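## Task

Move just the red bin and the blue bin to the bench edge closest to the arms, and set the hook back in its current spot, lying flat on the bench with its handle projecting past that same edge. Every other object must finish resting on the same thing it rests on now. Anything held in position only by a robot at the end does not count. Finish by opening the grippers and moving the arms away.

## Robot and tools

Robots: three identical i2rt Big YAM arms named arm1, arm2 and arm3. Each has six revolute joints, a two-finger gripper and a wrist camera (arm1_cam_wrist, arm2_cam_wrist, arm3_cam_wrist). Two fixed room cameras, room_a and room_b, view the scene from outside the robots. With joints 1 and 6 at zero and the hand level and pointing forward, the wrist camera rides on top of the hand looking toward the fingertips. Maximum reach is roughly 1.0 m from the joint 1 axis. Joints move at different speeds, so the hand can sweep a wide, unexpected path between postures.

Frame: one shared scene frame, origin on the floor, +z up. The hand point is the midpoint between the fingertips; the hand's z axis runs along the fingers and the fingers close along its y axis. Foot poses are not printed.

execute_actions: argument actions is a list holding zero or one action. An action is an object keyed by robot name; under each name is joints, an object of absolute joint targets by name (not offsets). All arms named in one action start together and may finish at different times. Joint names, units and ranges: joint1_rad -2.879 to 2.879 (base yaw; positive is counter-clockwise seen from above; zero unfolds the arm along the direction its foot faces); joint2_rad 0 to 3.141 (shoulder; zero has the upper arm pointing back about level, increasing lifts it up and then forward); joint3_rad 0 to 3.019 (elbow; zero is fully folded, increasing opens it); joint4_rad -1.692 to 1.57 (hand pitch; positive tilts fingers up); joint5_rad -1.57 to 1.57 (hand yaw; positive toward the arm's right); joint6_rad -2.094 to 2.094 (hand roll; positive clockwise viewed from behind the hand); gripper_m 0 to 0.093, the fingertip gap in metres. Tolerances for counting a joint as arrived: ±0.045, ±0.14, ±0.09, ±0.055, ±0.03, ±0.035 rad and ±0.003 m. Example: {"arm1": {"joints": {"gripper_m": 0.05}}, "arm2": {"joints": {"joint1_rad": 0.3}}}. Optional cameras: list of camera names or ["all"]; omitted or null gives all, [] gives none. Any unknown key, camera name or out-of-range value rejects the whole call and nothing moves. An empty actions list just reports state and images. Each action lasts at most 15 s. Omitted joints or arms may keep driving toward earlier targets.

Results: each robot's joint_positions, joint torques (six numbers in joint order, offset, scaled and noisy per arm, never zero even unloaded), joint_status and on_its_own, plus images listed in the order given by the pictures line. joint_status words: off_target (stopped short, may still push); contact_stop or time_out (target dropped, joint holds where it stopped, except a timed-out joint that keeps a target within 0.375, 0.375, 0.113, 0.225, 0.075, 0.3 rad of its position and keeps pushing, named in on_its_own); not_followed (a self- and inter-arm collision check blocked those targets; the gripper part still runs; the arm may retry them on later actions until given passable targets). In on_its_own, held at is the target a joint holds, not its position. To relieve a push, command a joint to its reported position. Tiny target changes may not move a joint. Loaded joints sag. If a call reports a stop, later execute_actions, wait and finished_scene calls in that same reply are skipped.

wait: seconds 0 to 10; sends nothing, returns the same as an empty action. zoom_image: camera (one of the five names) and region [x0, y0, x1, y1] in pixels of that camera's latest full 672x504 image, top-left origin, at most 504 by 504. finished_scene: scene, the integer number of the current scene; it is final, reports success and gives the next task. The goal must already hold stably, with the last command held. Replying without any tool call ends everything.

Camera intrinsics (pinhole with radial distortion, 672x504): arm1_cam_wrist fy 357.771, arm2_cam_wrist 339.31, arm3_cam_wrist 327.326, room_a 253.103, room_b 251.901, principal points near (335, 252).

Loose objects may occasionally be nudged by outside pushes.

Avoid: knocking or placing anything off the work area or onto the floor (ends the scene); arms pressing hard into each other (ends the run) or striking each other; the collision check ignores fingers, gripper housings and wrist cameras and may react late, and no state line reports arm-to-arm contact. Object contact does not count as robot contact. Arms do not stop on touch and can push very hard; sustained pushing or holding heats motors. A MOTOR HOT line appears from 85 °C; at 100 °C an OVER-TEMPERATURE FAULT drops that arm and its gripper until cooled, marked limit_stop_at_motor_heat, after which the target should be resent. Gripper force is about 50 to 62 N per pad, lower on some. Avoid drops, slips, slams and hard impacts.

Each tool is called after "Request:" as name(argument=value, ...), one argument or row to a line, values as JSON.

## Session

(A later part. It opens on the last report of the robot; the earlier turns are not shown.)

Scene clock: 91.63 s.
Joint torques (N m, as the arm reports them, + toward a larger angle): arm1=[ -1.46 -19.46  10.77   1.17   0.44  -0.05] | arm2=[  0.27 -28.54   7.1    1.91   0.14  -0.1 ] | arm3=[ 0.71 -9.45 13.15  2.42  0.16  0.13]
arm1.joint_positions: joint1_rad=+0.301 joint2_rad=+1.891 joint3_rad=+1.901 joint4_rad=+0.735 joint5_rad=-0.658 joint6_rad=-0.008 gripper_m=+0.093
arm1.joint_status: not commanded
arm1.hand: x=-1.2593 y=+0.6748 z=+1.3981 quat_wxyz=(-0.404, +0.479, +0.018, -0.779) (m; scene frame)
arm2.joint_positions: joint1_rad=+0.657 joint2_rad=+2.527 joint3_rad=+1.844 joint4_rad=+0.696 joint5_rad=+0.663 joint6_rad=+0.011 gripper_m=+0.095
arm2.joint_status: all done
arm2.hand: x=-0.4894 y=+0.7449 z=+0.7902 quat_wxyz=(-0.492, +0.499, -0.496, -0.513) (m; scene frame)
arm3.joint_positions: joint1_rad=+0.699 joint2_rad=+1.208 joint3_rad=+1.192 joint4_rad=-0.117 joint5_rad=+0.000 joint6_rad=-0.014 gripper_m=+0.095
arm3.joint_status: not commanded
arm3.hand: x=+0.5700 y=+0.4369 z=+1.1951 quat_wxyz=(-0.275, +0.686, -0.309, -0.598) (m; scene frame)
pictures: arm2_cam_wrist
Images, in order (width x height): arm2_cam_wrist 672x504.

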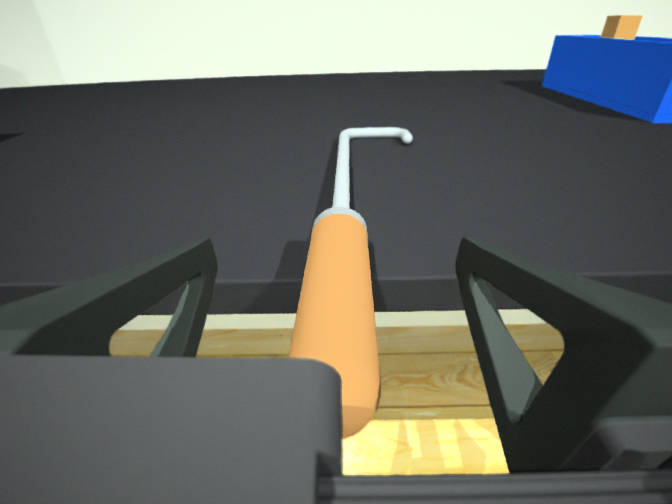

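Request:
execute_actions(
  actions=[
    {"arm2":{"joints":{"joint4_rad":0.6}}},
  ],
  cameras=[],
)

Request:
execute_actions(
  actions=[
    {"arm2":{"joints":{"gripper_m":0}}},
  ],
  cameras=["arm2_cam_wrist"],
)

Request:
execute_actions(
  actions=[
    {"arm2":{"joints":{"joint2_rad":2.36,"joint6_rad":1.58}}},
  ],
  cameras=[],
)

Request:
execute_actions(
  actions=[
    {"arm2":{"joints":{"joint2_rad":2.17,"joint5_rad":0.1}}},
  ],
  cameras=[],
)

Request:
execute_actions(
  actions=[
    {"arm2":{"joints":{"joint1_rad":-0.02,"joint4_rad":0.47}}},
  ],
  cameras=["arm3_cam_wrist","arm2_cam_wrist","room_a"],
)

Scene clock: 97.00 s.
Joint torques (N m, as the arm reports them, + toward a larger angle): arm1=[ -1.47 -19.46  10.77   1.17   0.44  -0.04] | arm2=[ -0.16 -27.91   7.04   1.15   0.21  -0.07] | arm3=[ 0.81 -9.92 13.04  2.49  0.13  0.14]
arm1.joint_positions: joint1_rad=+0.301 joint2_rad=+1.891 joint3_rad=+1.901 joint4_rad=+0.735 joint5_rad=-0.658 joint6_rad=-0.008 gripper_m=+0.093
arm1.joint_status: not commanded
arm1.hand: x=-1.2593 y=+0.6748 z=+1.3981 quat_wxyz=(-0.404, +0.479, +0.018, -0.779) (m; scene frame)
arm2.joint_positions: joint1_rad=+0.657 joint2_rad=+2.527 joint3_rad=+1.844 joint4_rad=+0.607 joint5_rad=+0.663 joint6_rad=+0.011 gripper_m=+0.095
arm2.joint_status: all done
arm2.hand: x=-0.4890 y=+0.7444 z=+0.7715 quat_wxyz=(-0.489, +0.530, -0.500, -0.481) (m; scene frame)
arm3.joint_positions: joint1_rad=+0.699 joint2_rad=+1.208 joint3_rad=+1.192 joint4_rad=-0.117 joint5_rad=+0.000 joint6_rad=-0.014 gripper_m=+0.095
arm3.joint_status: not commanded
arm3.hand: x=+0.5700 y=+0.4369 z=+1.1951 quat_wxyz=(-0.275, +0.686, -0.309, -0.598) (m; scene frame)
pictures: none
No camera images: the call's "cameras" was empty. Leave "cameras" out to get every camera's image.

Scene clock: 97.73 s.
Joint torques (N m, as the arm reports them, + toward a larger angle): arm1=[ -1.46 -19.46  10.76   1.17   0.44  -0.05] | arm2=[  0.04 -28.03   7.12   1.24   0.17  -0.07] | arm3=[  0.43 -10.03  13.11   2.35   0.16   0.09]
arm1.joint_positions: joint1_rad=+0.301 joint2_rad=+1.891 joint3_rad=+1.901 joint4_rad=+0.735 joint5_rad=-0.658 joint6_rad=-0.008 gripper_m=+0.093
arm1.joint_status: not commanded
arm1.hand: x=-1.2593 y=+0.6748 z=+1.3981 quat_wxyz=(-0.404, +0.479, +0.018, -0.779) (m; scene frame)
arm2.joint_positions: joint1_rad=+0.657 joint2_rad=+2.527 joint3_rad=+1.844 joint4_rad=+0.606 joint5_rad=+0.664 joint6_rad=+0.011 gripper_m=+0.029
arm2.joint_status: gripper_m off_target (ended at +0.029, target +0.000)
arm2.hand: x=-0.4888 y=+0.7444 z=+0.7713 quat_wxyz=(-0.489, +0.530, -0.500, -0.480) (m; scene frame)
arm3.joint_positions: joint1_rad=+0.699 joint2_rad=+1.208 joint3_rad=+1.192 joint4_rad=-0.117 joint5_rad=+0.000 joint6_rad=-0.014 gripper_m=+0.095
arm3.joint_status: not commanded
arm3.hand: x=+0.5700 y=+0.4369 z=+1.1951 quat_wxyz=(-0.275, +0.686, -0.309, -0.598) (m; scene frame)
pictures: arm2_cam_wrist
Images, in order (width x height): arm2_cam_wrist 672x504.

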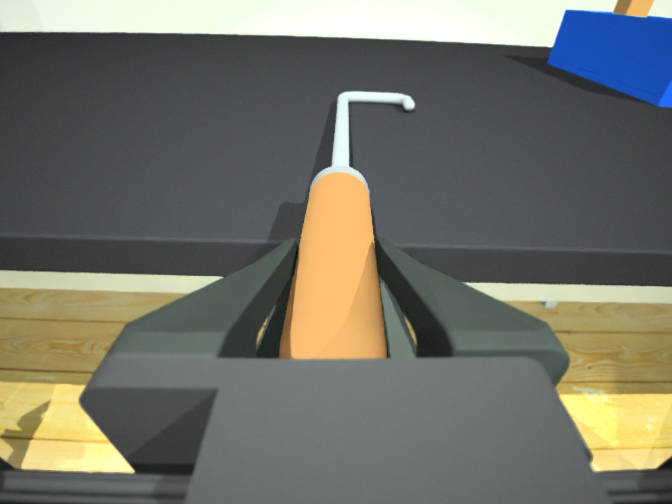

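Scene clock: 100.03 s.
Joint torques (N m, as the arm reports them, + toward a larger angle): arm1=[ -1.48 -19.46  10.77   1.16   0.44  -0.04] | arm2=[ -0.1  -29.84   9.09   2.17   0.07   0.23] | arm3=[ 1.19 -9.6  13.05  2.44  0.15  0.1 ]
arm1.joint_positions: joint1_rad=+0.301 joint2_rad=+1.891 joint3_rad=+1.901 joint4_rad=+0.735 joint5_rad=-0.658 joint6_rad=-0.008 gripper_m=+0.093
arm1.joint_status: not commanded
arm1.hand: x=-1.2593 y=+0.6748 z=+1.3981 quat_wxyz=(-0.404, +0.479, +0.018, -0.779) (m; scene frame)
arm2.joint_positions: joint1_rad=+0.658 joint2_rad=+2.385 joint3_rad=+1.822 joint4_rad=+0.577 joint5_rad=+0.665 joint6_rad=+1.546 gripper_m=+0.029
arm2.joint_status: all done
arm2.hand: x=-0.4900 y=+0.7445 z=+0.8754 quat_wxyz=(+0.001, +0.014, -0.703, -0.711) (m; scene frame)
arm3.joint_positions: joint1_rad=+0.699 joint2_rad=+1.208 joint3_rad=+1.192 joint4_rad=-0.117 joint5_rad=+0.000 joint6_rad=-0.014 gripper_m=+0.095
arm3.joint_status: not commanded
arm3.hand: x=+0.5700 y=+0.4369 z=+1.1951 quat_wxyz=(-0.275, +0.686, -0.309, -0.598) (m; scene frame)
pictures: none
No camera images: the call's "cameras" was empty. Leave "cameras" out to get every camera's image.

Scene clock: 101.53 s.
Joint torques (N m, as the arm reports them, + toward a larger angle): arm1=[ -1.46 -19.44  10.77   1.17   0.44  -0.04] | arm2=[ -0.23 -30.39  11.24   2.53   0.02   0.21] | arm3=[ 1.11 -9.83 12.96  2.39  0.13  0.12]
arm1.joint_positions: joint1_rad=+0.301 joint2_rad=+1.891 joint3_rad=+1.901 joint4_rad=+0.735 joint5_rad=-0.658 joint6_rad=-0.008 gripper_m=+0.093
arm1.joint_status: not commanded
arm1.hand: x=-1.2593 y=+0.6748 z=+1.3981 quat_wxyz=(-0.404, +0.479, +0.018, -0.779) (m; scene frame)
arm2.joint_positions: joint1_rad=+0.663 joint2_rad=+2.206 joint3_rad=+1.803 joint4_rad=+0.567 joint5_rad=+0.101 joint6_rad=+1.550 gripper_m=+0.029
arm2.joint_status: all done
arm2.hand: x=-0.5740 y=+0.6997 z=+1.0203 quat_wxyz=(+0.220, +0.190, -0.619, -0.730) (m; scene frame)
arm3.joint_positions: joint1_rad=+0.699 joint2_rad=+1.208 joint3_rad=+1.192 joint4_rad=-0.117 joint5_rad=+0.000 joint6_rad=-0.014 gripper_m=+0.095
arm3.joint_status: not commanded
arm3.hand: x=+0.5700 y=+0.4369 z=+1.1951 quat_wxyz=(-0.275, +0.686, -0.309, -0.598) (m; scene frame)
pictures: none
No camera images: the call's "cameras" was empty. Leave "cameras" out to get every camera's image.

Scene clock: 104.10 s.
Joint torques (N m, as the arm reports them, + toward a larger angle): arm1=[ -1.46 -19.46  10.76   1.17   0.44  -0.04] | arm2=[  0.05 -30.27  11.23   2.53  -0.06   0.03] | arm3=[  1.15 -10.51  13.08   2.38   0.11   0.07]
arm1.joint_positions: joint1_rad=+0.301 joint2_rad=+1.891 joint3_rad=+1.901 joint4_rad=+0.735 joint5_rad=-0.658 joint6_rad=-0.008 gripper_m=+0.093
arm1.joint_status: not commanded
arm1.hand: x=-1.2593 y=+0.6748 z=+1.3981 quat_wxyz=(-0.404, +0.479, +0.018, -0.779) (m; scene frame)
arm2.joint_positions: joint1_rad=-0.028 joint2_rad=+2.209 joint3_rad=+1.803 joint4_rad=+0.441 joint5_rad=+0.102 joint6_rad=+1.569 gripper_m=+0.029
arm2.joint_status: all done
arm2.hand: x=+0.0007 y=+0.8970 z=+0.9883 quat_wxyz=(-0.037, -0.036, -0.694, -0.719) (m; scene frame)
arm3.joint_positions: joint1_rad=+0.699 joint2_rad=+1.208 joint3_rad=+1.192 joint4_rad=-0.117 joint5_rad=+0.000 joint6_rad=-0.014 gripper_m=+0.095
arm3.joint_status: not commanded
arm3.hand: x=+0.5700 y=+0.4369 z=+1.1951 quat_wxyz=(-0.275, +0.686, -0.309, -0.598) (m; scene frame)
pictures: arm2_cam_wrist, arm3_cam_wrist, room_a
Images, in order (width x height): arm2_cam_wrist 672x504, arm3_cam_wrist 672x504, room_a 672x504.

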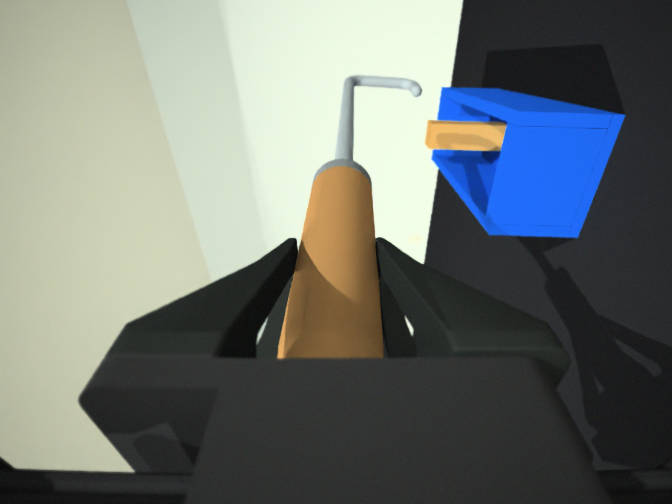

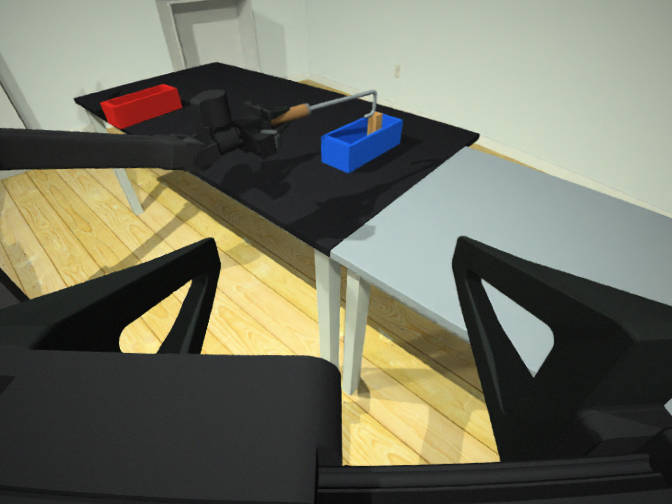

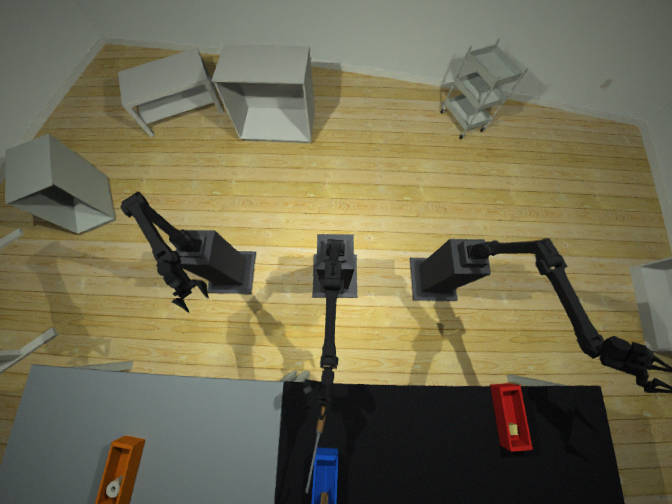

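Hook swings in the grip; move left ~7 cm gently.

Request:
execute_actions(
  actions=[
    {"arm2":{"joints":{"joint5_rad":-0.05}}},
  ],
  cameras=["arm2_cam_wrist"],
)

Request:
execute_actions(
  actions=[
    {"arm2":{"joints":{"joint2_rad":2.32,"joint3_rad":1.77,"joint4_rad":0.62}}},
  ],
  cameras=["arm3_cam_wrist","arm2_cam_wrist"],
)

Scene clock: 107.70 s.
Joint torques (N m, as the arm reports them, + toward a larger angle): arm1=[ -1.48 -19.46  10.76   1.17   0.44  -0.04] | arm2=[ -0.54 -30.2   11.22   2.51  -0.02   0.03] | arm3=[ 1.13 -9.9  13.03  2.36  0.1   0.09]
arm1.joint_positions: joint1_rad=+0.301 joint2_rad=+1.891 joint3_rad=+1.901 joint4_rad=+0.735 joint5_rad=-0.658 joint6_rad=-0.008 gripper_m=+0.093
arm1.joint_status: not commanded
arm1.hand: x=-1.2593 y=+0.6748 z=+1.3981 quat_wxyz=(-0.404, +0.479, +0.018, -0.779) (m; scene frame)
arm2.joint_positions: joint1_rad=-0.022 joint2_rad=+2.209 joint3_rad=+1.803 joint4_rad=+0.441 joint5_rad=-0.049 joint6_rad=+1.569 gripper_m=+0.029
arm2.joint_status: all done
arm2.hand: x=-0.0311 y=+0.8976 z=+0.9882 quat_wxyz=(+0.018, +0.021, -0.694, -0.719) (m; scene frame)
arm3.joint_positions: joint1_rad=+0.699 joint2_rad=+1.208 joint3_rad=+1.192 joint4_rad=-0.117 joint5_rad=+0.000 joint6_rad=-0.014 gripper_m=+0.095
arm3.joint_status: not commanded
arm3.hand: x=+0.5700 y=+0.4369 z=+1.1951 quat_wxyz=(-0.275, +0.686, -0.309, -0.598) (m; scene frame)
pictures: arm2_cam_wrist
Images, in order (width x height): arm2_cam_wrist 672x504.

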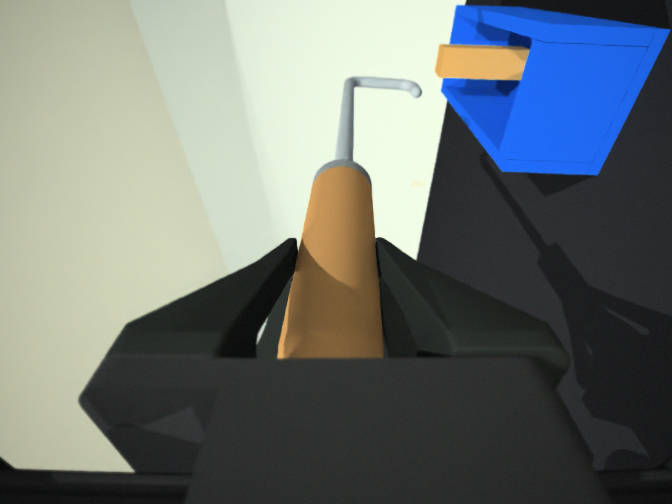

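Scene clock: 108.90 s.
Joint torques (N m, as the arm reports them, + toward a larger angle): arm1=[ -1.47 -19.46  10.76   1.17   0.44  -0.04] | arm2=[ -0.1  -31.93   9.31   2.45  -0.01   0.03] | arm3=[ 1.5  -9.9  12.81  2.38  0.1   0.11]
arm1.joint_positions: joint1_rad=+0.301 joint2_rad=+1.891 joint3_rad=+1.901 joint4_rad=+0.735 joint5_rad=-0.658 joint6_rad=-0.008 gripper_m=+0.093
arm1.joint_status: not commanded
arm1.hand: x=-1.2593 y=+0.6748 z=+1.3981 quat_wxyz=(-0.404, +0.479, +0.018, -0.779) (m; scene frame)
arm2.joint_positions: joint1_rad=-0.022 joint2_rad=+2.370 joint3_rad=+1.753 joint4_rad=+0.594 joint5_rad=-0.049 joint6_rad=+1.570 gripper_m=+0.029
arm2.joint_status: all done
arm2.hand: x=-0.0310 y=+0.8969 z=+0.8554 quat_wxyz=(+0.019, +0.020, -0.715, -0.699) (m; scene frame)
arm3.joint_positions: joint1_rad=+0.699 joint2_rad=+1.208 joint3_rad=+1.192 joint4_rad=-0.117 joint5_rad=+0.000 joint6_rad=-0.014 gripper_m=+0.095
arm3.joint_status: not commanded
arm3.hand: x=+0.5700 y=+0.4369 z=+1.1951 quat_wxyz=(-0.275, +0.686, -0.309, -0.598) (m; scene frame)
pictures: arm2_cam_wrist, arm3_cam_wrist
Images, in order (width x height): arm2_cam_wrist 672x504, arm3_cam_wrist 672x504.

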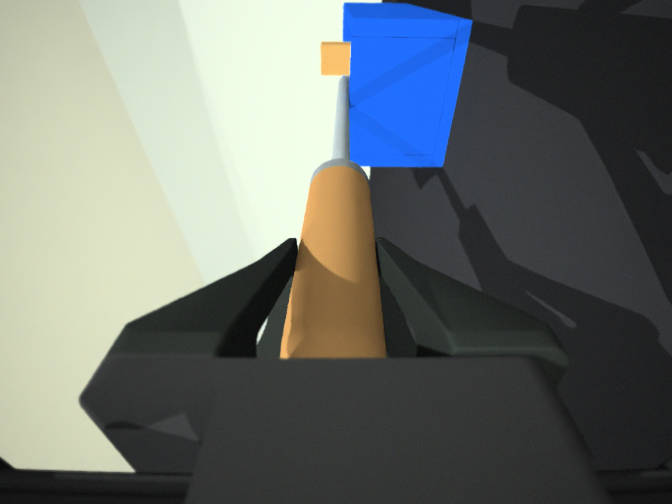

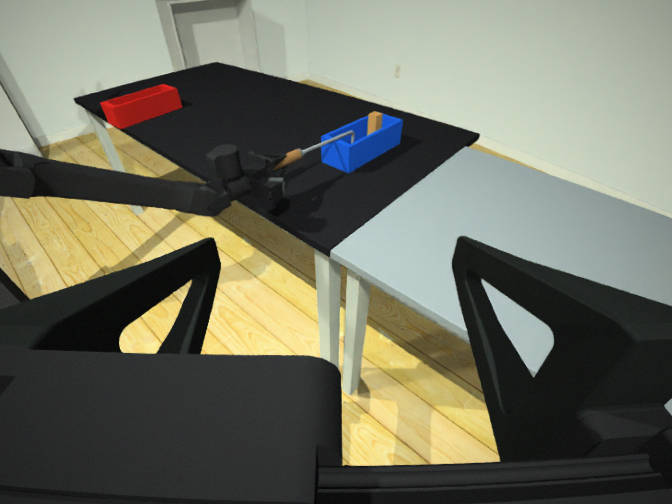

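Request:
execute_actions(
  actions=[
    {"arm2":{"joints":{"joint2_rad":2.17,"joint3_rad":1.44,"joint4_rad":0.8}}},
  ],
  cameras=[],
)

Request:
execute_actions(
  actions=[
    {"arm2":{"joints":{"joint2_rad":2.0,"joint3_rad":1.09,"joint4_rad":0.97}}},
  ],
  cameras=[],
)

Request:
execute_actions(
  actions=[
    {"arm2":{"joints":{"joint2_rad":1.84,"joint3_rad":0.77,"joint4_rad":1.12}}},
  ],
  cameras=[],
)

Request:
execute_actions(
  actions=[
    {"arm2":{"joints":{"joint2_rad":1.72,"joint3_rad":0.54,"joint4_rad":1.24}}},
  ],
  cameras=["arm3_cam_wrist","room_a"],
)

Request:
execute_actions(
  actions=[
    {"arm2":{"joints":{"joint3_rad":1.05}}},
  ],
  cameras=[],
)

Request:
execute_actions(
  actions=[
    {"arm2":{"joints":{"joint1_rad":0.657,"joint2_rad":2.2,"joint3_rad":1.91,"joint4_rad":0.6,"joint5_rad":0.68}}},
  ],
  cameras=[],
)

Request:
execute_actions(
  actions=[
    {"arm2":{"joints":{"joint2_rad":2.39,"joint6_rad":-0.02}}},
  ],
  cameras=[],
)

Request:
execute_actions(
  actions=[
    {"arm2":{"joints":{"joint2_rad":2.53,"joint4_rad":0.70}}},
  ],
  cameras=["arm2_cam_wrist","room_a"],
)

Scene clock: 117.47 s.
Joint torques (N m, as the arm reports them, + toward a larger angle): arm1=[ -1.47 -19.43  10.76   1.17   0.44  -0.05] | arm2=[ -0.25 -27.05   8.39   3.08   0.02   0.02] | arm3=[  0.86 -10.22  13.15   2.29   0.11   0.09]
arm1.joint_positions: joint1_rad=+0.301 joint2_rad=+1.891 joint3_rad=+1.901 joint4_rad=+0.735 joint5_rad=-0.658 joint6_rad=-0.008 gripper_m=+0.093
arm1.joint_status: not commanded
arm1.hand: x=-1.2593 y=+0.6748 z=+1.3981 quat_wxyz=(-0.404, +0.479, +0.018, -0.779) (m; scene frame)
arm2.joint_positions: joint1_rad=-0.022 joint2_rad=+2.202 joint3_rad=+1.427 joint4_rad=+0.758 joint5_rad=-0.049 joint6_rad=+1.570 gripper_m=+0.029
arm2.joint_status: all done
arm2.hand: x=-0.0305 y=+0.8177 z=+0.8604 quat_wxyz=(+0.019, +0.020, -0.713, -0.701) (m; scene frame)
arm3.joint_positions: joint1_rad=+0.699 joint2_rad=+1.208 joint3_rad=+1.192 joint4_rad=-0.117 joint5_rad=+0.000 joint6_rad=-0.014 gripper_m=+0.095
arm3.joint_status: not commanded
arm3.hand: x=+0.5700 y=+0.4369 z=+1.1951 quat_wxyz=(-0.275, +0.686, -0.309, -0.598) (m; scene frame)
pictures: none
No camera images: the call's "cameras" was empty. Leave "cameras" out to get every camera's image.

Scene clock: 118.57 s.
Joint torques (N m, as the arm reports them, + toward a larger angle): arm1=[ -1.46 -19.42  10.77   1.17   0.44  -0.04] | arm2=[ -0.33 -22.67   7.23   2.97   0.02   0.02] | arm3=[  1.09 -10.17  13.01   2.46   0.15   0.09]
arm1.joint_positions: joint1_rad=+0.301 joint2_rad=+1.891 joint3_rad=+1.901 joint4_rad=+0.735 joint5_rad=-0.658 joint6_rad=-0.008 gripper_m=+0.093
arm1.joint_status: not commanded
arm1.hand: x=-1.2593 y=+0.6748 z=+1.3981 quat_wxyz=(-0.404, +0.479, +0.018, -0.779) (m; scene frame)
arm2.joint_positions: joint1_rad=-0.022 joint2_rad=+2.028 joint3_rad=+1.077 joint4_rad=+0.929 joint5_rad=-0.049 joint6_rad=+1.570 gripper_m=+0.029
arm2.joint_status: all done
arm2.hand: x=-0.0298 y=+0.7166 z=+0.8599 quat_wxyz=(+0.019, +0.020, -0.715, -0.699) (m; scene frame)
arm3.joint_positions: joint1_rad=+0.699 joint2_rad=+1.208 joint3_rad=+1.192 joint4_rad=-0.117 joint5_rad=+0.000 joint6_rad=-0.014 gripper_m=+0.095
arm3.joint_status: not commanded
arm3.hand: x=+0.5700 y=+0.4369 z=+1.1951 quat_wxyz=(-0.275, +0.686, -0.309, -0.598) (m; scene frame)
pictures: none
No camera images: the call's "cameras" was empty. Leave "cameras" out to get every camera's image.

Scene clock: 119.60 s.
Joint torques (N m, as the arm reports them, + toward a larger angle): arm1=[ -1.47 -19.45  10.76   1.17   0.44  -0.04] | arm2=[ -0.27 -18.34   6.18   2.91  -0.01   0.03] | arm3=[  0.71 -10.27  13.15   2.39   0.12   0.13]
arm1.joint_positions: joint1_rad=+0.301 joint2_rad=+1.891 joint3_rad=+1.901 joint4_rad=+0.735 joint5_rad=-0.658 joint6_rad=-0.008 gripper_m=+0.093
arm1.joint_status: not commanded
arm1.hand: x=-1.2593 y=+0.6748 z=+1.3981 quat_wxyz=(-0.404, +0.479, +0.018, -0.779) (m; scene frame)
arm2.joint_positions: joint1_rad=-0.022 joint2_rad=+1.864 joint3_rad=+0.758 joint4_rad=+1.078 joint5_rad=-0.049 joint6_rad=+1.570 gripper_m=+0.029
arm2.joint_status: all done
arm2.hand: x=-0.0291 y=+0.6123 z=+0.8609 quat_wxyz=(+0.019, +0.020, -0.717, -0.697) (m; scene frame)
arm3.joint_positions: joint1_rad=+0.699 joint2_rad=+1.208 joint3_rad=+1.192 joint4_rad=-0.117 joint5_rad=+0.000 joint6_rad=-0.014 gripper_m=+0.095
arm3.joint_status: not commanded
arm3.hand: x=+0.5700 y=+0.4369 z=+1.1951 quat_wxyz=(-0.275, +0.686, -0.309, -0.598) (m; scene frame)
pictures: none
No camera images: the call's "cameras" was empty. Leave "cameras" out to get every camera's image.

Scene clock: 120.50 s.
Joint torques (N m, as the arm reports them, + toward a larger angle): arm1=[ -1.47 -19.45  10.77   1.16   0.44  -0.04] | arm2=[ -0.41 -15.38   5.15   3.28   0.02   0.01] | arm3=[ 0.9  -9.93 13.02  2.45  0.08  0.14]
arm1.joint_positions: joint1_rad=+0.301 joint2_rad=+1.891 joint3_rad=+1.901 joint4_rad=+0.735 joint5_rad=-0.658 joint6_rad=-0.008 gripper_m=+0.093
arm1.joint_status: not commanded
arm1.hand: x=-1.2593 y=+0.6748 z=+1.3981 quat_wxyz=(-0.404, +0.479, +0.018, -0.779) (m; scene frame)
arm2.joint_positions: joint1_rad=-0.022 joint2_rad=+1.745 joint3_rad=+0.530 joint4_rad=+1.193 joint5_rad=-0.049 joint6_rad=+1.570 gripper_m=+0.029
arm2.joint_status: all done
arm2.hand: x=-0.0286 y=+0.5324 z=+0.8644 quat_wxyz=(+0.019, +0.020, -0.714, -0.699) (m; scene frame)
arm3.joint_positions: joint1_rad=+0.699 joint2_rad=+1.208 joint3_rad=+1.192 joint4_rad=-0.117 joint5_rad=+0.000 joint6_rad=-0.014 gripper_m=+0.095
arm3.joint_status: not commanded
arm3.hand: x=+0.5700 y=+0.4369 z=+1.1951 quat_wxyz=(-0.275, +0.686, -0.309, -0.598) (m; scene frame)
pictures: arm3_cam_wrist, room_a
Images, in order (width x height): arm3_cam_wrist 672x504, room_a 672x504.

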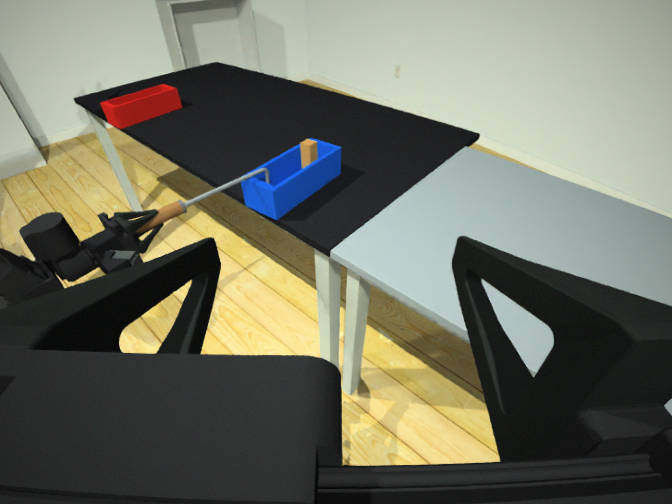

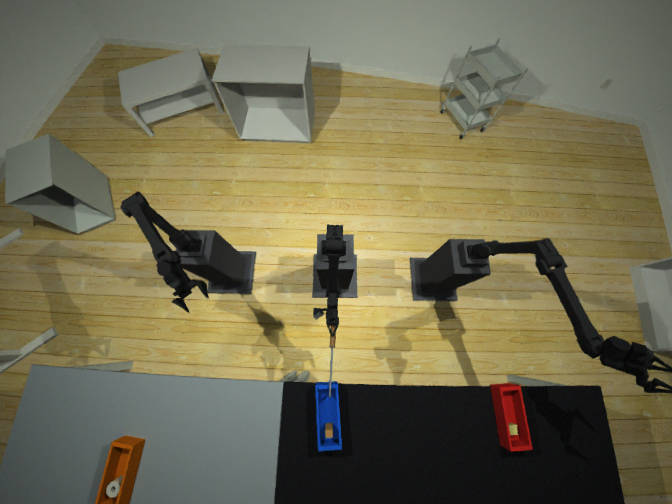

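Scene clock: 121.77 s.
Joint torques (N m, as the arm reports them, + toward a larger angle): arm1=[ -1.48 -19.46  10.77   1.17   0.44  -0.04] | arm2=[ -0.63 -19.18  11.99   2.45  -0.01   0.03] | arm3=[  0.69 -10.03  12.91   2.33   0.11   0.1 ]
arm1.joint_positions: joint1_rad=+0.301 joint2_rad=+1.891 joint3_rad=+1.901 joint4_rad=+0.735 joint5_rad=-0.658 joint6_rad=-0.008 gripper_m=+0.093
arm1.joint_status: not commanded
arm1.hand: x=-1.2593 y=+0.6748 z=+1.3981 quat_wxyz=(-0.404, +0.479, +0.018, -0.779) (m; scene frame)
arm2.joint_positions: joint1_rad=-0.022 joint2_rad=+1.743 joint3_rad=+0.986 joint4_rad=+1.206 joint5_rad=-0.049 joint6_rad=+1.571 gripper_m=+0.029
arm2.joint_status: all done
arm2.hand: x=-0.0297 y=+0.6520 z=+1.0723 quat_wxyz=(+0.015, +0.023, -0.532, -0.846) (m; scene frame)
arm3.joint_positions: joint1_rad=+0.699 joint2_rad=+1.208 joint3_rad=+1.192 joint4_rad=-0.117 joint5_rad=+0.000 joint6_rad=-0.014 gripper_m=+0.095
arm3.joint_status: not commanded
arm3.hand: x=+0.5700 y=+0.4369 z=+1.1951 quat_wxyz=(-0.275, +0.686, -0.309, -0.598) (m; scene frame)
pictures: none
No camera images: the call's "cameras" was empty. Leave "cameras" out to get every camera's image.

Scene clock: 124.07 s.
Joint torques (N m, as the arm reports them, + toward a larger angle): arm1=[ -1.47 -19.45  10.77   1.17   0.44  -0.04] | arm2=[ -0.66 -28.8   14.51   2.4   -0.22   0.02] | arm3=[ 0.38 -9.39 12.96  2.42  0.18  0.13]
arm1.joint_positions: joint1_rad=+0.301 joint2_rad=+1.891 joint3_rad=+1.901 joint4_rad=+0.735 joint5_rad=-0.658 joint6_rad=-0.008 gripper_m=+0.093
arm1.joint_status: not commanded
arm1.hand: x=-1.2593 y=+0.6748 z=+1.3981 quat_wxyz=(-0.404, +0.479, +0.018, -0.779) (m; scene frame)
arm2.joint_positions: joint1_rad=+0.659 joint2_rad=+2.227 joint3_rad=+1.833 joint4_rad=+0.567 joint5_rad=+0.685 joint6_rad=+1.572 gripper_m=+0.029
arm2.joint_status: all done
arm2.hand: x=-0.4807 y=+0.7361 z=+1.0136 quat_wxyz=(+0.039, -0.038, -0.657, -0.752) (m; scene frame)
arm3.joint_positions: joint1_rad=+0.699 joint2_rad=+1.208 joint3_rad=+1.192 joint4_rad=-0.117 joint5_rad=+0.000 joint6_rad=-0.014 gripper_m=+0.095
arm3.joint_status: not commanded
arm3.hand: x=+0.5700 y=+0.4369 z=+1.1951 quat_wxyz=(-0.275, +0.686, -0.309, -0.598) (m; scene frame)
pictures: none
No camera images: the call's "cameras" was empty. Leave "cameras" out to get every camera's image.

Scene clock: 126.20 s.
Joint torques (N m, as the arm reports them, + toward a larger angle): arm1=[ -1.48 -19.47  10.77   1.17   0.44  -0.04] | arm2=[ -0.53 -32.44  12.95   2.04   0.01  -0.13] | arm3=[  1.44 -10.1   13.     2.26   0.1    0.1 ]
arm1.joint_positions: joint1_rad=+0.301 joint2_rad=+1.891 joint3_rad=+1.901 joint4_rad=+0.735 joint5_rad=-0.658 joint6_rad=-0.008 gripper_m=+0.093
arm1.joint_status: not commanded
arm1.hand: x=-1.2593 y=+0.6748 z=+1.3981 quat_wxyz=(-0.404, +0.479, +0.018, -0.779) (m; scene frame)
arm2.joint_positions: joint1_rad=+0.658 joint2_rad=+2.438 joint3_rad=+1.844 joint4_rad=+0.581 joint5_rad=+0.681 joint6_rad=-0.004 gripper_m=+0.029
arm2.joint_status: all done
arm2.hand: x=-0.4902 y=+0.7475 z=+0.8420 quat_wxyz=(-0.499, +0.508, -0.498, -0.495) (m; scene frame)
arm3.joint_positions: joint1_rad=+0.699 joint2_rad=+1.208 joint3_rad=+1.192 joint4_rad=-0.117 joint5_rad=+0.000 joint6_rad=-0.014 gripper_m=+0.095
arm3.joint_status: not commanded
arm3.hand: x=+0.5700 y=+0.4369 z=+1.1951 quat_wxyz=(-0.275, +0.686, -0.309, -0.598) (m; scene frame)
pictures: none
No camera images: the call's "cameras" was empty. Leave "cameras" out to get every camera's image.

Scene clock: 127.20 s.
Joint torques (N m, as the arm reports them, + toward a larger angle): arm1=[ -1.47 -19.45  10.76   1.17   0.44  -0.04] | arm2=[ -0.72 -29.68  12.26   1.85   0.01   0.02] | arm3=[  1.1  -10.15  13.02   2.35   0.09   0.09]
arm1.joint_positions: joint1_rad=+0.301 joint2_rad=+1.891 joint3_rad=+1.901 joint4_rad=+0.735 joint5_rad=-0.658 joint6_rad=-0.008 gripper_m=+0.093
arm1.joint_status: not commanded
arm1.hand: x=-1.2593 y=+0.6748 z=+1.3981 quat_wxyz=(-0.404, +0.479, +0.018, -0.779) (m; scene frame)
arm2.joint_positions: joint1_rad=+0.658 joint2_rad=+2.544 joint3_rad=+1.847 joint4_rad=+0.685 joint5_rad=+0.681 joint6_rad=-0.019 gripper_m=+0.029
arm2.joint_status: all done
arm2.hand: x=-0.4869 y=+0.7436 z=+0.7747 quat_wxyz=(-0.503, +0.511, -0.494, -0.492) (m; scene frame)
arm3.joint_positions: joint1_rad=+0.699 joint2_rad=+1.208 joint3_rad=+1.192 joint4_rad=-0.117 joint5_rad=+0.000 joint6_rad=-0.014 gripper_m=+0.095
arm3.joint_status: not commanded
arm3.hand: x=+0.5700 y=+0.4369 z=+1.1951 quat_wxyz=(-0.275, +0.686, -0.309, -0.598) (m; scene frame)
pictures: arm2_cam_wrist, room_a
Images, in order (width x height): arm2_cam_wrist 672x504, room_a 672x504.

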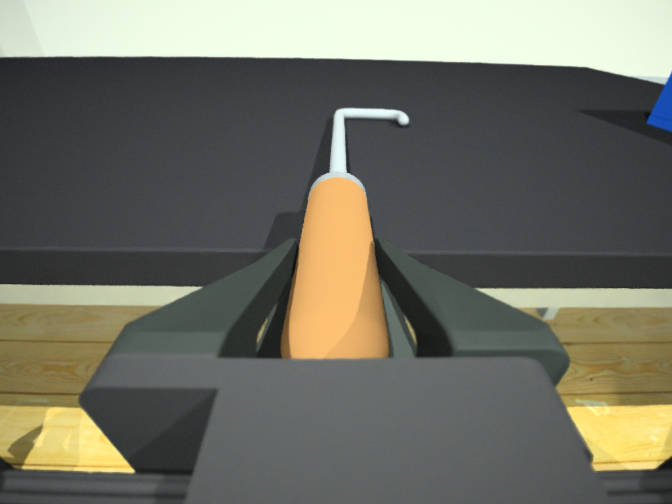

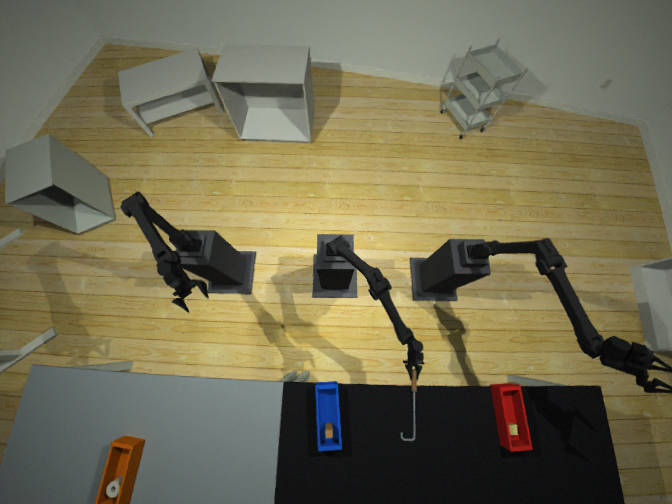

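Request:
execute_actions(
  actions=[
    {"arm2":{"joints":{"gripper_m":0.093}},"arm3":{"joints":{"joint1_rad":0.3}}},
  ],
  cameras=[],
)

Request:
execute_actions(
  actions=[
    {"arm2":{"joints":{"joint2_rad":1.0}}},
  ],
  cameras=[],
)

Request:
execute_actions(
  actions=[
    {"arm1":{"joints":{"joint1_rad":-0.676,"joint2_rad":2.35,"joint3_rad":1.89}}},
  ],
  cameras=[],
)

Request:
execute_actions(
  actions=[
    {"arm1":{"joints":{"joint2_rad":2.585}}},
  ],
  cameras=["arm1_cam_wrist"],
)

Scene clock: 132.27 s.
Joint torques (N m, as the arm reports them, + toward a larger angle): arm1=[ -1.48 -19.44  10.76   1.17   0.44  -0.04] | arm2=[ -0.35 -29.71  11.81   1.82   0.03   0.03] | arm3=[  1.56 -10.18  12.99   2.3    0.11   0.09]
arm1.joint_positions: joint1_rad=+0.301 joint2_rad=+1.891 joint3_rad=+1.901 joint4_rad=+0.735 joint5_rad=-0.658 joint6_rad=-0.008 gripper_m=+0.093
arm1.joint_status: not commanded
arm1.hand: x=-1.2593 y=+0.6748 z=+1.3981 quat_wxyz=(-0.404, +0.479, +0.018, -0.779) (m; scene frame)
arm2.joint_positions: joint1_rad=+0.658 joint2_rad=+2.544 joint3_rad=+1.852 joint4_rad=+0.686 joint5_rad=+0.681 joint6_rad=-0.019 gripper_m=+0.093
arm2.joint_status: all done
arm2.hand: x=-0.4877 y=+0.7446 z=+0.7777 quat_wxyz=(-0.503, +0.509, -0.494, -0.494) (m; scene frame)
arm3.joint_positions: joint1_rad=+0.296 joint2_rad=+1.208 joint3_rad=+1.192 joint4_rad=-0.117 joint5_rad=+0.000 joint6_rad=-0.013 gripper_m=+0.095
arm3.joint_status: all done
arm3.hand: x=+0.7714 y=+0.5505 z=+1.1935 quat_wxyz=(-0.389, +0.611, -0.441, -0.530) (m; scene frame)
pictures: none
No camera images: the call's "cameras" was empty. Leave "cameras" out to get every camera's image.

Scene clock: 134.80 s.
Joint torques (N m, as the arm reports them, + toward a larger angle): arm1=[ -1.47 -19.45  10.76   1.16   0.44  -0.04] | arm2=[-0.53  1.01  4.12 -0.66 -0.37 -0.02] | arm3=[ 1.27 -9.36 12.86  2.48  0.1   0.07]
arm1.joint_positions: joint1_rad=+0.301 joint2_rad=+1.891 joint3_rad=+1.901 joint4_rad=+0.735 joint5_rad=-0.658 joint6_rad=-0.008 gripper_m=+0.093
arm1.joint_status: not commanded
arm1.hand: x=-1.2593 y=+0.6748 z=+1.3981 quat_wxyz=(-0.404, +0.479, +0.018, -0.779) (m; scene frame)
arm2.joint_positions: joint1_rad=+0.658 joint2_rad=+0.999 joint3_rad=+1.910 joint4_rad=+0.704 joint5_rad=+0.680 joint6_rad=-0.019 gripper_m=+0.093
arm2.joint_status: all done
arm2.hand: x=+0.0025 y=+0.1452 z=+1.7313 quat_wxyz=(-0.405, -0.158, -0.294, -0.851) (m; scene frame)
arm3.joint_positions: joint1_rad=+0.296 joint2_rad=+1.208 joint3_rad=+1.192 joint4_rad=-0.117 joint5_rad=+0.000 joint6_rad=-0.013 gripper_m=+0.095
arm3.joint_status: not commanded
arm3.hand: x=+0.7714 y=+0.5505 z=+1.1935 quat_wxyz=(-0.389, +0.611, -0.441, -0.530) (m; scene frame)
pictures: none
No camera images: the call's "cameras" was empty. Leave "cameras" out to get every camera's image.

Scene clock: 137.07 s.
Joint torques (N m, as the arm reports them, + toward a larger angle): arm1=[ -1.17 -25.09  11.27   1.94   0.13  -0.07] | arm2=[-0.72  0.63  4.24 -0.67 -0.37 -0.03] | arm3=[  1.43 -10.19  12.97   2.49   0.09   0.09]
arm1.joint_positions: joint1_rad=-0.678 joint2_rad=+2.353 joint3_rad=+1.855 joint4_rad=+0.727 joint5_rad=-0.656 joint6_rad=-0.008 gripper_m=+0.093
arm1.joint_status: all done
arm1.hand: x=-0.4747 y=+0.7613 z=+0.9958 quat_wxyz=(-0.578, +0.487, -0.417, -0.505) (m; scene frame)
arm2.joint_positions: joint1_rad=+0.658 joint2_rad=+0.999 joint3_rad=+1.910 joint4_rad=+0.704 joint5_rad=+0.680 joint6_rad=-0.019 gripper_m=+0.093
arm2.joint_status: not commanded
arm2.hand: x=+0.0025 y=+0.1452 z=+1.7313 quat_wxyz=(-0.405, -0.158, -0.294, -0.851) (m; scene frame)
arm3.joint_positions: joint1_rad=+0.296 joint2_rad=+1.208 joint3_rad=+1.192 joint4_rad=-0.117 joint5_rad=+0.000 joint6_rad=-0.013 gripper_m=+0.095
arm3.joint_status: not commanded
arm3.hand: x=+0.7714 y=+0.5505 z=+1.1935 quat_wxyz=(-0.389, +0.611, -0.441, -0.530) (m; scene frame)
pictures: none
No camera images: the call's "cameras" was empty. Leave "cameras" out to get every camera's image.

Scene clock: 138.43 s.
Joint torques (N m, as the arm reports them, + toward a larger angle): arm1=[ -1.32 -26.91   9.52   1.79   0.02  -0.09] | arm2=[-0.69  0.98  4.22 -0.73 -0.36 -0.02] | arm3=[ 1.05 -9.52 12.87  2.45  0.08  0.08]
arm1.joint_positions: joint1_rad=-0.678 joint2_rad=+2.610 joint3_rad=+1.862 joint4_rad=+0.733 joint5_rad=-0.656 joint6_rad=-0.008 gripper_m=+0.093
arm1.joint_status: all done
arm1.hand: x=-0.4787 y=+0.7573 z=+0.7801 quat_wxyz=(-0.495, +0.502, -0.505, -0.498) (m; scene frame)
arm2.joint_positions: joint1_rad=+0.658 joint2_rad=+0.999 joint3_rad=+1.910 joint4_rad=+0.704 joint5_rad=+0.680 joint6_rad=-0.019 gripper_m=+0.093
arm2.joint_status: not commanded
arm2.hand: x=+0.0025 y=+0.1452 z=+1.7313 quat_wxyz=(-0.405, -0.158, -0.294, -0.851) (m; scene frame)
arm3.joint_positions: joint1_rad=+0.296 joint2_rad=+1.208 joint3_rad=+1.192 joint4_rad=-0.117 joint5_rad=+0.000 joint6_rad=-0.013 gripper_m=+0.095
arm3.joint_status: not commanded
arm3.hand: x=+0.7714 y=+0.5505 z=+1.1935 quat_wxyz=(-0.389, +0.611, -0.441, -0.530) (m; scene frame)
pictures: arm1_cam_wrist
Images, in order (width x height): arm1_cam_wrist 672x504.

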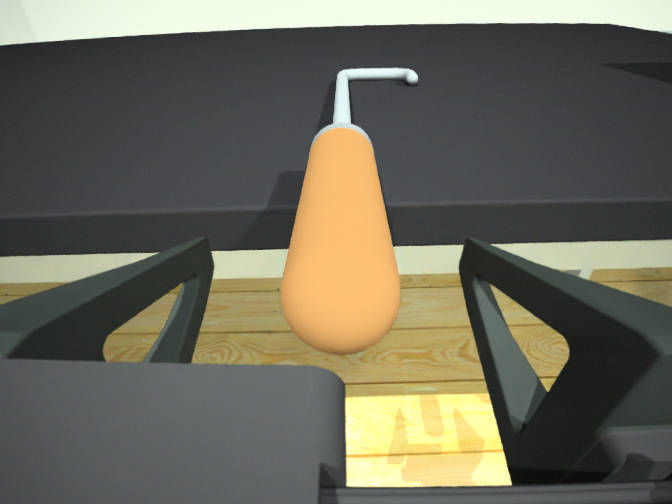

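Request:
execute_actions(
  actions=[
    {"arm1":{"joints":{"joint4_rad":0.805}}},
  ],
  cameras=[],
)

Request:
execute_actions(
  actions=[
    {"arm1":{"joints":{"gripper_m":0}}},
  ],
  cameras=[],
)

Request:
execute_actions(
  actions=[
    {"arm1":{"joints":{"joint6_rad":-1.5,"joint2_rad":2.55}}},
  ],
  cameras=[],
)

Request:
execute_actions(
  actions=[
    {"arm1":{"joints":{"joint2_rad":2.3,"joint3_rad":2.06,"joint4_rad":0.55}}},
  ],
  cameras=[],
)

Request:
execute_actions(
  actions=[
    {"arm1":{"joints":{"joint1_rad":0.668,"joint5_rad":0.92}}},
  ],
  cameras=[],
)

Request:
execute_actions(
  actions=[
    {"arm1":{"joints":{"joint2_rad":2.5,"joint6_rad":0.01}}},
  ],
  cameras=["arm1_cam_wrist"],
)

Request:
execute_actions(
  actions=[
    {"arm1":{"joints":{"joint2_rad":2.645,"joint4_rad":0.65}}},
  ],
  cameras=["arm1_cam_wrist"],
)

Scene clock: 147.57 s.
Joint torques (N m, as the arm reports them, + toward a larger angle): arm1=[ -1.3  -27.08   9.53   2.22   0.05  -0.09] | arm2=[-0.41  0.89  4.19 -0.67 -0.36 -0.04] | arm3=[ 1.26 -9.93 12.89  2.5   0.12  0.06]
arm1.joint_positions: joint1_rad=-0.678 joint2_rad=+2.610 joint3_rad=+1.862 joint4_rad=+0.786 joint5_rad=-0.656 joint6_rad=-0.008 gripper_m=+0.093
arm1.joint_status: all done
arm1.hand: x=-0.4787 y=+0.7573 z=+0.7912 quat_wxyz=(-0.514, +0.499, -0.487, -0.500) (m; scene frame)
arm2.joint_positions: joint1_rad=+0.658 joint2_rad=+0.999 joint3_rad=+1.910 joint4_rad=+0.704 joint5_rad=+0.680 joint6_rad=-0.019 gripper_m=+0.093
arm2.joint_status: not commanded
arm2.hand: x=+0.0025 y=+0.1452 z=+1.7313 quat_wxyz=(-0.405, -0.158, -0.294, -0.851) (m; scene frame)
arm3.joint_positions: joint1_rad=+0.296 joint2_rad=+1.208 joint3_rad=+1.192 joint4_rad=-0.117 joint5_rad=+0.000 joint6_rad=-0.013 gripper_m=+0.095
arm3.joint_status: not commanded
arm3.hand: x=+0.7714 y=+0.5505 z=+1.1935 quat_wxyz=(-0.389, +0.611, -0.441, -0.530) (m; scene frame)
pictures: none
No camera images: the call's "cameras" was empty. Leave "cameras" out to get every camera's image.

Scene clock: 148.27 s.
Joint torques (N m, as the arm reports them, + toward a larger angle): arm1=[ -1.31 -27.08   9.53   2.2   -0.01  -0.09] | arm2=[-0.34  0.83  4.18 -0.7  -0.36 -0.03] | arm3=[ 1.16 -9.64 12.83  2.45  0.13  0.08]
arm1.joint_positions: joint1_rad=-0.678 joint2_rad=+2.610 joint3_rad=+1.862 joint4_rad=+0.787 joint5_rad=-0.655 joint6_rad=-0.008 gripper_m=+0.029
arm1.joint_status: gripper_m off_target (ended at +0.029, target +0.000)
arm1.hand: x=-0.4785 y=+0.7573 z=+0.7913 quat_wxyz=(-0.514, +0.499, -0.487, -0.500) (m; scene frame)
arm2.joint_positions: joint1_rad=+0.658 joint2_rad=+0.999 joint3_rad=+1.910 joint4_rad=+0.704 joint5_rad=+0.680 joint6_rad=-0.019 gripper_m=+0.093
arm2.joint_status: not commanded
arm2.hand: x=+0.0025 y=+0.1452 z=+1.7313 quat_wxyz=(-0.405, -0.158, -0.294, -0.851) (m; scene frame)
arm3.joint_positions: joint1_rad=+0.296 joint2_rad=+1.208 joint3_rad=+1.192 joint4_rad=-0.117 joint5_rad=+0.000 joint6_rad=-0.013 gripper_m=+0.095
arm3.joint_status: not commanded
arm3.hand: x=+0.7714 y=+0.5505 z=+1.1935 quat_wxyz=(-0.389, +0.611, -0.441, -0.530) (m; scene frame)
pictures: none
No camera images: the call's "cameras" was empty. Leave "cameras" out to get every camera's image.

Scene clock: 150.40 s.
Joint torques (N m, as the arm reports them, + toward a larger angle): arm1=[ -1.33 -29.47   9.49   2.16   0.08  -0.16] | arm2=[-0.88  0.77  4.22 -0.69 -0.37 -0.03] | arm3=[ 1.39 -9.37 12.99  2.43  0.07  0.12]
arm1.joint_positions: joint1_rad=-0.678 joint2_rad=+2.608 joint3_rad=+1.862 joint4_rad=+0.787 joint5_rad=-0.656 joint6_rad=-1.483 gripper_m=+0.029
arm1.joint_status: all done
arm1.hand: x=-0.4787 y=+0.7575 z=+0.7933 quat_wxyz=(-0.717, +0.696, -0.024, -0.025) (m; scene frame)
arm2.joint_positions: joint1_rad=+0.658 joint2_rad=+0.999 joint3_rad=+1.910 joint4_rad=+0.704 joint5_rad=+0.680 joint6_rad=-0.019 gripper_m=+0.093
arm2.joint_status: not commanded
arm2.hand: x=+0.0025 y=+0.1452 z=+1.7313 quat_wxyz=(-0.405, -0.158, -0.294, -0.851) (m; scene frame)
arm3.joint_positions: joint1_rad=+0.296 joint2_rad=+1.208 joint3_rad=+1.192 joint4_rad=-0.117 joint5_rad=+0.000 joint6_rad=-0.013 gripper_m=+0.095
arm3.joint_status: not commanded
arm3.hand: x=+0.7714 y=+0.5505 z=+1.1935 quat_wxyz=(-0.389, +0.611, -0.441, -0.530) (m; scene frame)
pictures: none
No camera images: the call's "cameras" was empty. Leave "cameras" out to get every camera's image.

Scene clock: 152.00 s.
Joint torques (N m, as the arm reports them, + toward a larger angle): arm1=[ -1.32 -28.32  13.15   2.45   0.2   -0.14] | arm2=[-0.57  0.9   4.24 -0.61 -0.37 -0.04] | arm3=[ 2.   -9.96 13.1   2.34  0.12  0.08]
arm1.joint_positions: joint1_rad=-0.678 joint2_rad=+2.339 joint3_rad=+2.009 joint4_rad=+0.523 joint5_rad=-0.657 joint6_rad=-1.485 gripper_m=+0.029
arm1.joint_status: all done
arm1.hand: x=-0.4598 y=+0.7807 z=+1.0506 quat_wxyz=(-0.758, +0.652, +0.011, +0.007) (m; scene frame)
arm2.joint_positions: joint1_rad=+0.658 joint2_rad=+0.999 joint3_rad=+1.910 joint4_rad=+0.704 joint5_rad=+0.680 joint6_rad=-0.019 gripper_m=+0.093
arm2.joint_status: not commanded
arm2.hand: x=+0.0025 y=+0.1452 z=+1.7313 quat_wxyz=(-0.405, -0.158, -0.294, -0.851) (m; scene frame)
arm3.joint_positions: joint1_rad=+0.296 joint2_rad=+1.208 joint3_rad=+1.192 joint4_rad=-0.117 joint5_rad=+0.000 joint6_rad=-0.013 gripper_m=+0.095
arm3.joint_status: not commanded
arm3.hand: x=+0.7714 y=+0.5505 z=+1.1935 quat_wxyz=(-0.389, +0.611, -0.441, -0.530) (m; scene frame)
pictures: none
No camera images: the call's "cameras" was empty. Leave "cameras" out to get every camera's image.

Scene clock: 154.97 s.
Joint torques (N m, as the arm reports them, + toward a larger angle): arm1=[ -1.86 -28.91  13.1    2.63  -0.19  -0.11] | arm2=[-0.47  0.46  4.21 -0.63 -0.38 -0.03] | arm3=[ 1.22 -9.31 12.95  2.35  0.08  0.11]
arm1.joint_positions: joint1_rad=+0.673 joint2_rad=+2.347 joint3_rad=+2.009 joint4_rad=+0.516 joint5_rad=+0.923 joint6_rad=-1.487 gripper_m=+0.029
arm1.joint_status: all done
arm1.hand: x=-1.3786 y=+0.7603 z=+1.0428 quat_wxyz=(-0.743, +0.651, -0.156, +0.002) (m; scene frame)
arm2.joint_positions: joint1_rad=+0.658 joint2_rad=+0.999 joint3_rad=+1.910 joint4_rad=+0.704 joint5_rad=+0.680 joint6_rad=-0.019 gripper_m=+0.093
arm2.joint_status: not commanded
arm2.hand: x=+0.0025 y=+0.1452 z=+1.7313 quat_wxyz=(-0.405, -0.158, -0.294, -0.851) (m; scene frame)
arm3.joint_positions: joint1_rad=+0.296 joint2_rad=+1.208 joint3_rad=+1.192 joint4_rad=-0.117 joint5_rad=+0.000 joint6_rad=-0.013 gripper_m=+0.095
arm3.joint_status: not commanded
arm3.hand: x=+0.7714 y=+0.5505 z=+1.1935 quat_wxyz=(-0.389, +0.611, -0.441, -0.530) (m; scene frame)
pictures: none
No camera images: the call's "cameras" was empty. Leave "cameras" out to get every camera's image.

Scene clock: 157.10 s.
Joint torques (N m, as the arm reports them, + toward a larger angle): arm1=[ -1.72 -31.85  12.57   2.65   0.18   0.06] | arm2=[-0.72  0.86  4.22 -0.67 -0.37 -0.05] | arm3=[ 1.59 -9.27 13.11  2.4   0.11  0.07]
arm1.joint_positions: joint1_rad=+0.672 joint2_rad=+2.577 joint3_rad=+2.005 joint4_rad=+0.516 joint5_rad=+0.918 joint6_rad=-0.001 gripper_m=+0.029
arm1.joint_status: all done
arm1.hand: x=-1.3842 y=+0.7645 z=+0.8436 quat_wxyz=(-0.551, +0.460, -0.554, -0.421) (m; scene frame)
arm2.joint_positions: joint1_rad=+0.658 joint2_rad=+0.999 joint3_rad=+1.910 joint4_rad=+0.704 joint5_rad=+0.680 joint6_rad=-0.019 gripper_m=+0.093
arm2.joint_status: not commanded
arm2.hand: x=+0.0025 y=+0.1452 z=+1.7313 quat_wxyz=(-0.405, -0.158, -0.294, -0.851) (m; scene frame)
arm3.joint_positions: joint1_rad=+0.296 joint2_rad=+1.208 joint3_rad=+1.192 joint4_rad=-0.117 joint5_rad=+0.000 joint6_rad=-0.013 gripper_m=+0.095
arm3.joint_status: not commanded
arm3.hand: x=+0.7714 y=+0.5505 z=+1.1935 quat_wxyz=(-0.389, +0.611, -0.441, -0.530) (m; scene frame)
pictures: arm1_cam_wrist
Images, in order (width x height): arm1_cam_wrist 672x504.

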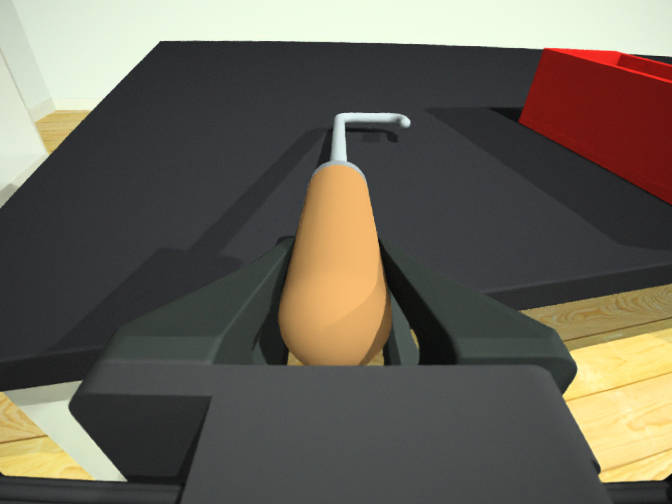

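Scene clock: 158.07 s.
Joint torques (N m, as the arm reports them, + toward a larger angle): arm1=[ -1.73 -27.3   11.89   2.     0.12   0.05] | arm2=[-0.54  0.81  4.19 -0.72 -0.35 -0.02] | arm3=[ 0.89 -9.74 13.06  2.38  0.1   0.14]
arm1.joint_positions: joint1_rad=+0.672 joint2_rad=+2.661 joint3_rad=+2.008 joint4_rad=+0.635 joint5_rad=+0.919 joint6_rad=+0.000 gripper_m=+0.029
arm1.joint_status: all done
arm1.hand: x=-1.3801 y=+0.7593 z=+0.7944 quat_wxyz=(-0.551, +0.446, -0.555, -0.435) (m; scene frame)
arm2.joint_positions: joint1_rad=+0.658 joint2_rad=+0.999 joint3_rad=+1.910 joint4_rad=+0.704 joint5_rad=+0.680 joint6_rad=-0.019 gripper_m=+0.093
arm2.joint_status: not commanded
arm2.hand: x=+0.0025 y=+0.1452 z=+1.7313 quat_wxyz=(-0.405, -0.158, -0.294, -0.851) (m; scene frame)
arm3.joint_positions: joint1_rad=+0.296 joint2_rad=+1.208 joint3_rad=+1.192 joint4_rad=-0.117 joint5_rad=+0.000 joint6_rad=-0.013 gripper_m=+0.095
arm3.joint_status: not commanded
arm3.hand: x=+0.7714 y=+0.5505 z=+1.1935 quat_wxyz=(-0.389, +0.611, -0.441, -0.530) (m; scene frame)
pictures: arm1_cam_wrist
Images, in order (width x height): arm1_cam_wrist 672x504.

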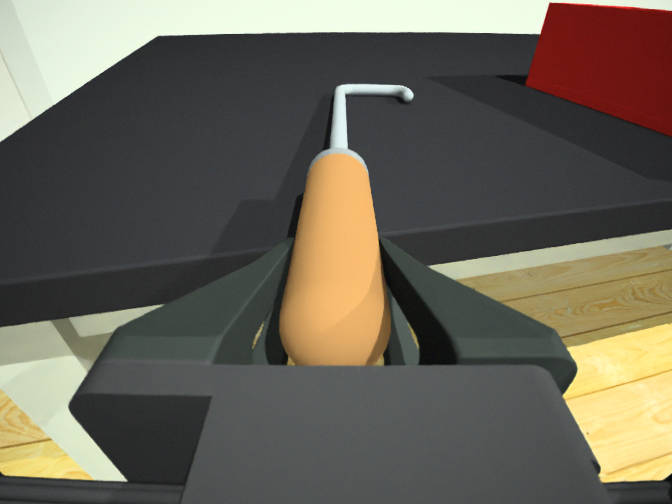

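Request:
execute_actions(
  actions=[
    {"arm1":{"joints":{"gripper_m":0.093}}},
  ],
  cameras=[],
)

Request:
execute_actions(
  actions=[
    {"arm1":{"joints":{"joint2_rad":2.2}}},
  ],
  cameras=["room_a"],
)

Request:
finished_scene(
  scene=2,
)

Scene clock: 161.47 s.
Joint torques (N m, as the arm reports them, + toward a larger angle): arm1=[ -1.71 -27.17  11.82   2.01   0.12   0.04] | arm2=[-0.5   0.51  4.3  -0.68 -0.35 -0.03] | arm3=[ 0.65 -9.64 12.95  2.33  0.09  0.09]
arm1.joint_positions: joint1_rad=+0.672 joint2_rad=+2.661 joint3_rad=+2.009 joint4_rad=+0.635 joint5_rad=+0.919 joint6_rad=+0.000 gripper_m=+0.093
arm1.joint_status: all done
arm1.hand: x=-1.3803 y=+0.7595 z=+0.7949 quat_wxyz=(-0.551, +0.446, -0.555, -0.435) (m; scene frame)
arm2.joint_positions: joint1_rad=+0.658 joint2_rad=+0.999 joint3_rad=+1.910 joint4_rad=+0.704 joint5_rad=+0.680 joint6_rad=-0.019 gripper_m=+0.093
arm2.joint_status: not commanded
arm2.hand: x=+0.0025 y=+0.1452 z=+1.7313 quat_wxyz=(-0.405, -0.158, -0.294, -0.851) (m; scene frame)
arm3.joint_positions: joint1_rad=+0.296 joint2_rad=+1.208 joint3_rad=+1.192 joint4_rad=-0.117 joint5_rad=+0.000 joint6_rad=-0.013 gripper_m=+0.095
arm3.joint_status: not commanded
arm3.hand: x=+0.7714 y=+0.5505 z=+1.1935 quat_wxyz=(-0.389, +0.611, -0.441, -0.530) (m; scene frame)
pictures: none
No camera images: the call's "cameras" was empty. Leave "cameras" out to get every camera's image.

Scene clock: 163.23 s.
Joint torques (N m, as the arm reports them, + toward a larger angle): arm1=[ -1.72 -24.97  10.48   1.07  -0.18   0.01] | arm2=[-0.66  0.64  4.29 -0.68 -0.37 -0.03] | arm3=[  0.94 -10.01  13.14   2.59   0.09   0.06]
arm1.joint_positions: joint1_rad=+0.672 joint2_rad=+2.211 joint3_rad=+2.045 joint4_rad=+0.653 joint5_rad=+0.919 joint6_rad=+0.000 gripper_m=+0.093
arm1.joint_status: all done
arm1.hand: x=-1.3560 y=+0.7344 z=+1.1986 quat_wxyz=(-0.531, +0.256, -0.543, -0.598) (m; scene frame)
arm2.joint_positions: joint1_rad=+0.658 joint2_rad=+0.999 joint3_rad=+1.910 joint4_rad=+0.704 joint5_rad=+0.680 joint6_rad=-0.019 gripper_m=+0.093
arm2.joint_status: not commanded
arm2.hand: x=+0.0025 y=+0.1452 z=+1.7313 quat_wxyz=(-0.405, -0.158, -0.294, -0.851) (m; scene frame)
arm3.joint_positions: joint1_rad=+0.296 joint2_rad=+1.208 joint3_rad=+1.192 joint4_rad=-0.117 joint5_rad=+0.000 joint6_rad=-0.013 gripper_m=+0.095
arm3.joint_status: not commanded
arm3.hand: x=+0.7714 y=+0.5505 z=+1.1935 quat_wxyz=(-0.389, +0.611, -0.441, -0.530) (m; scene frame)
pictures: room_a
Images, in order (width x height): room_a 672x504.

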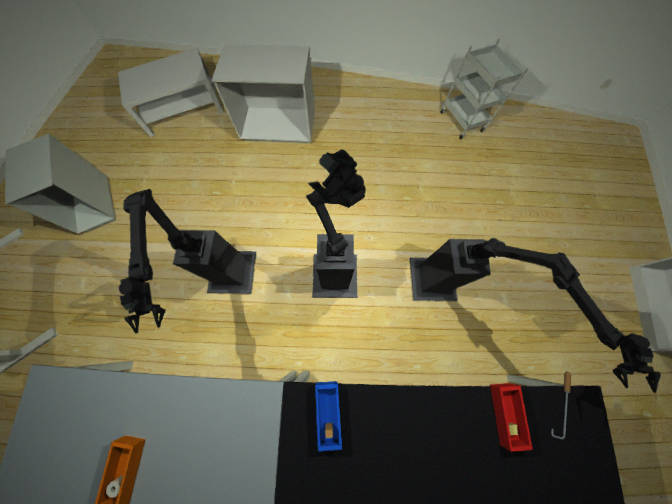

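The scene is finished: the task was done.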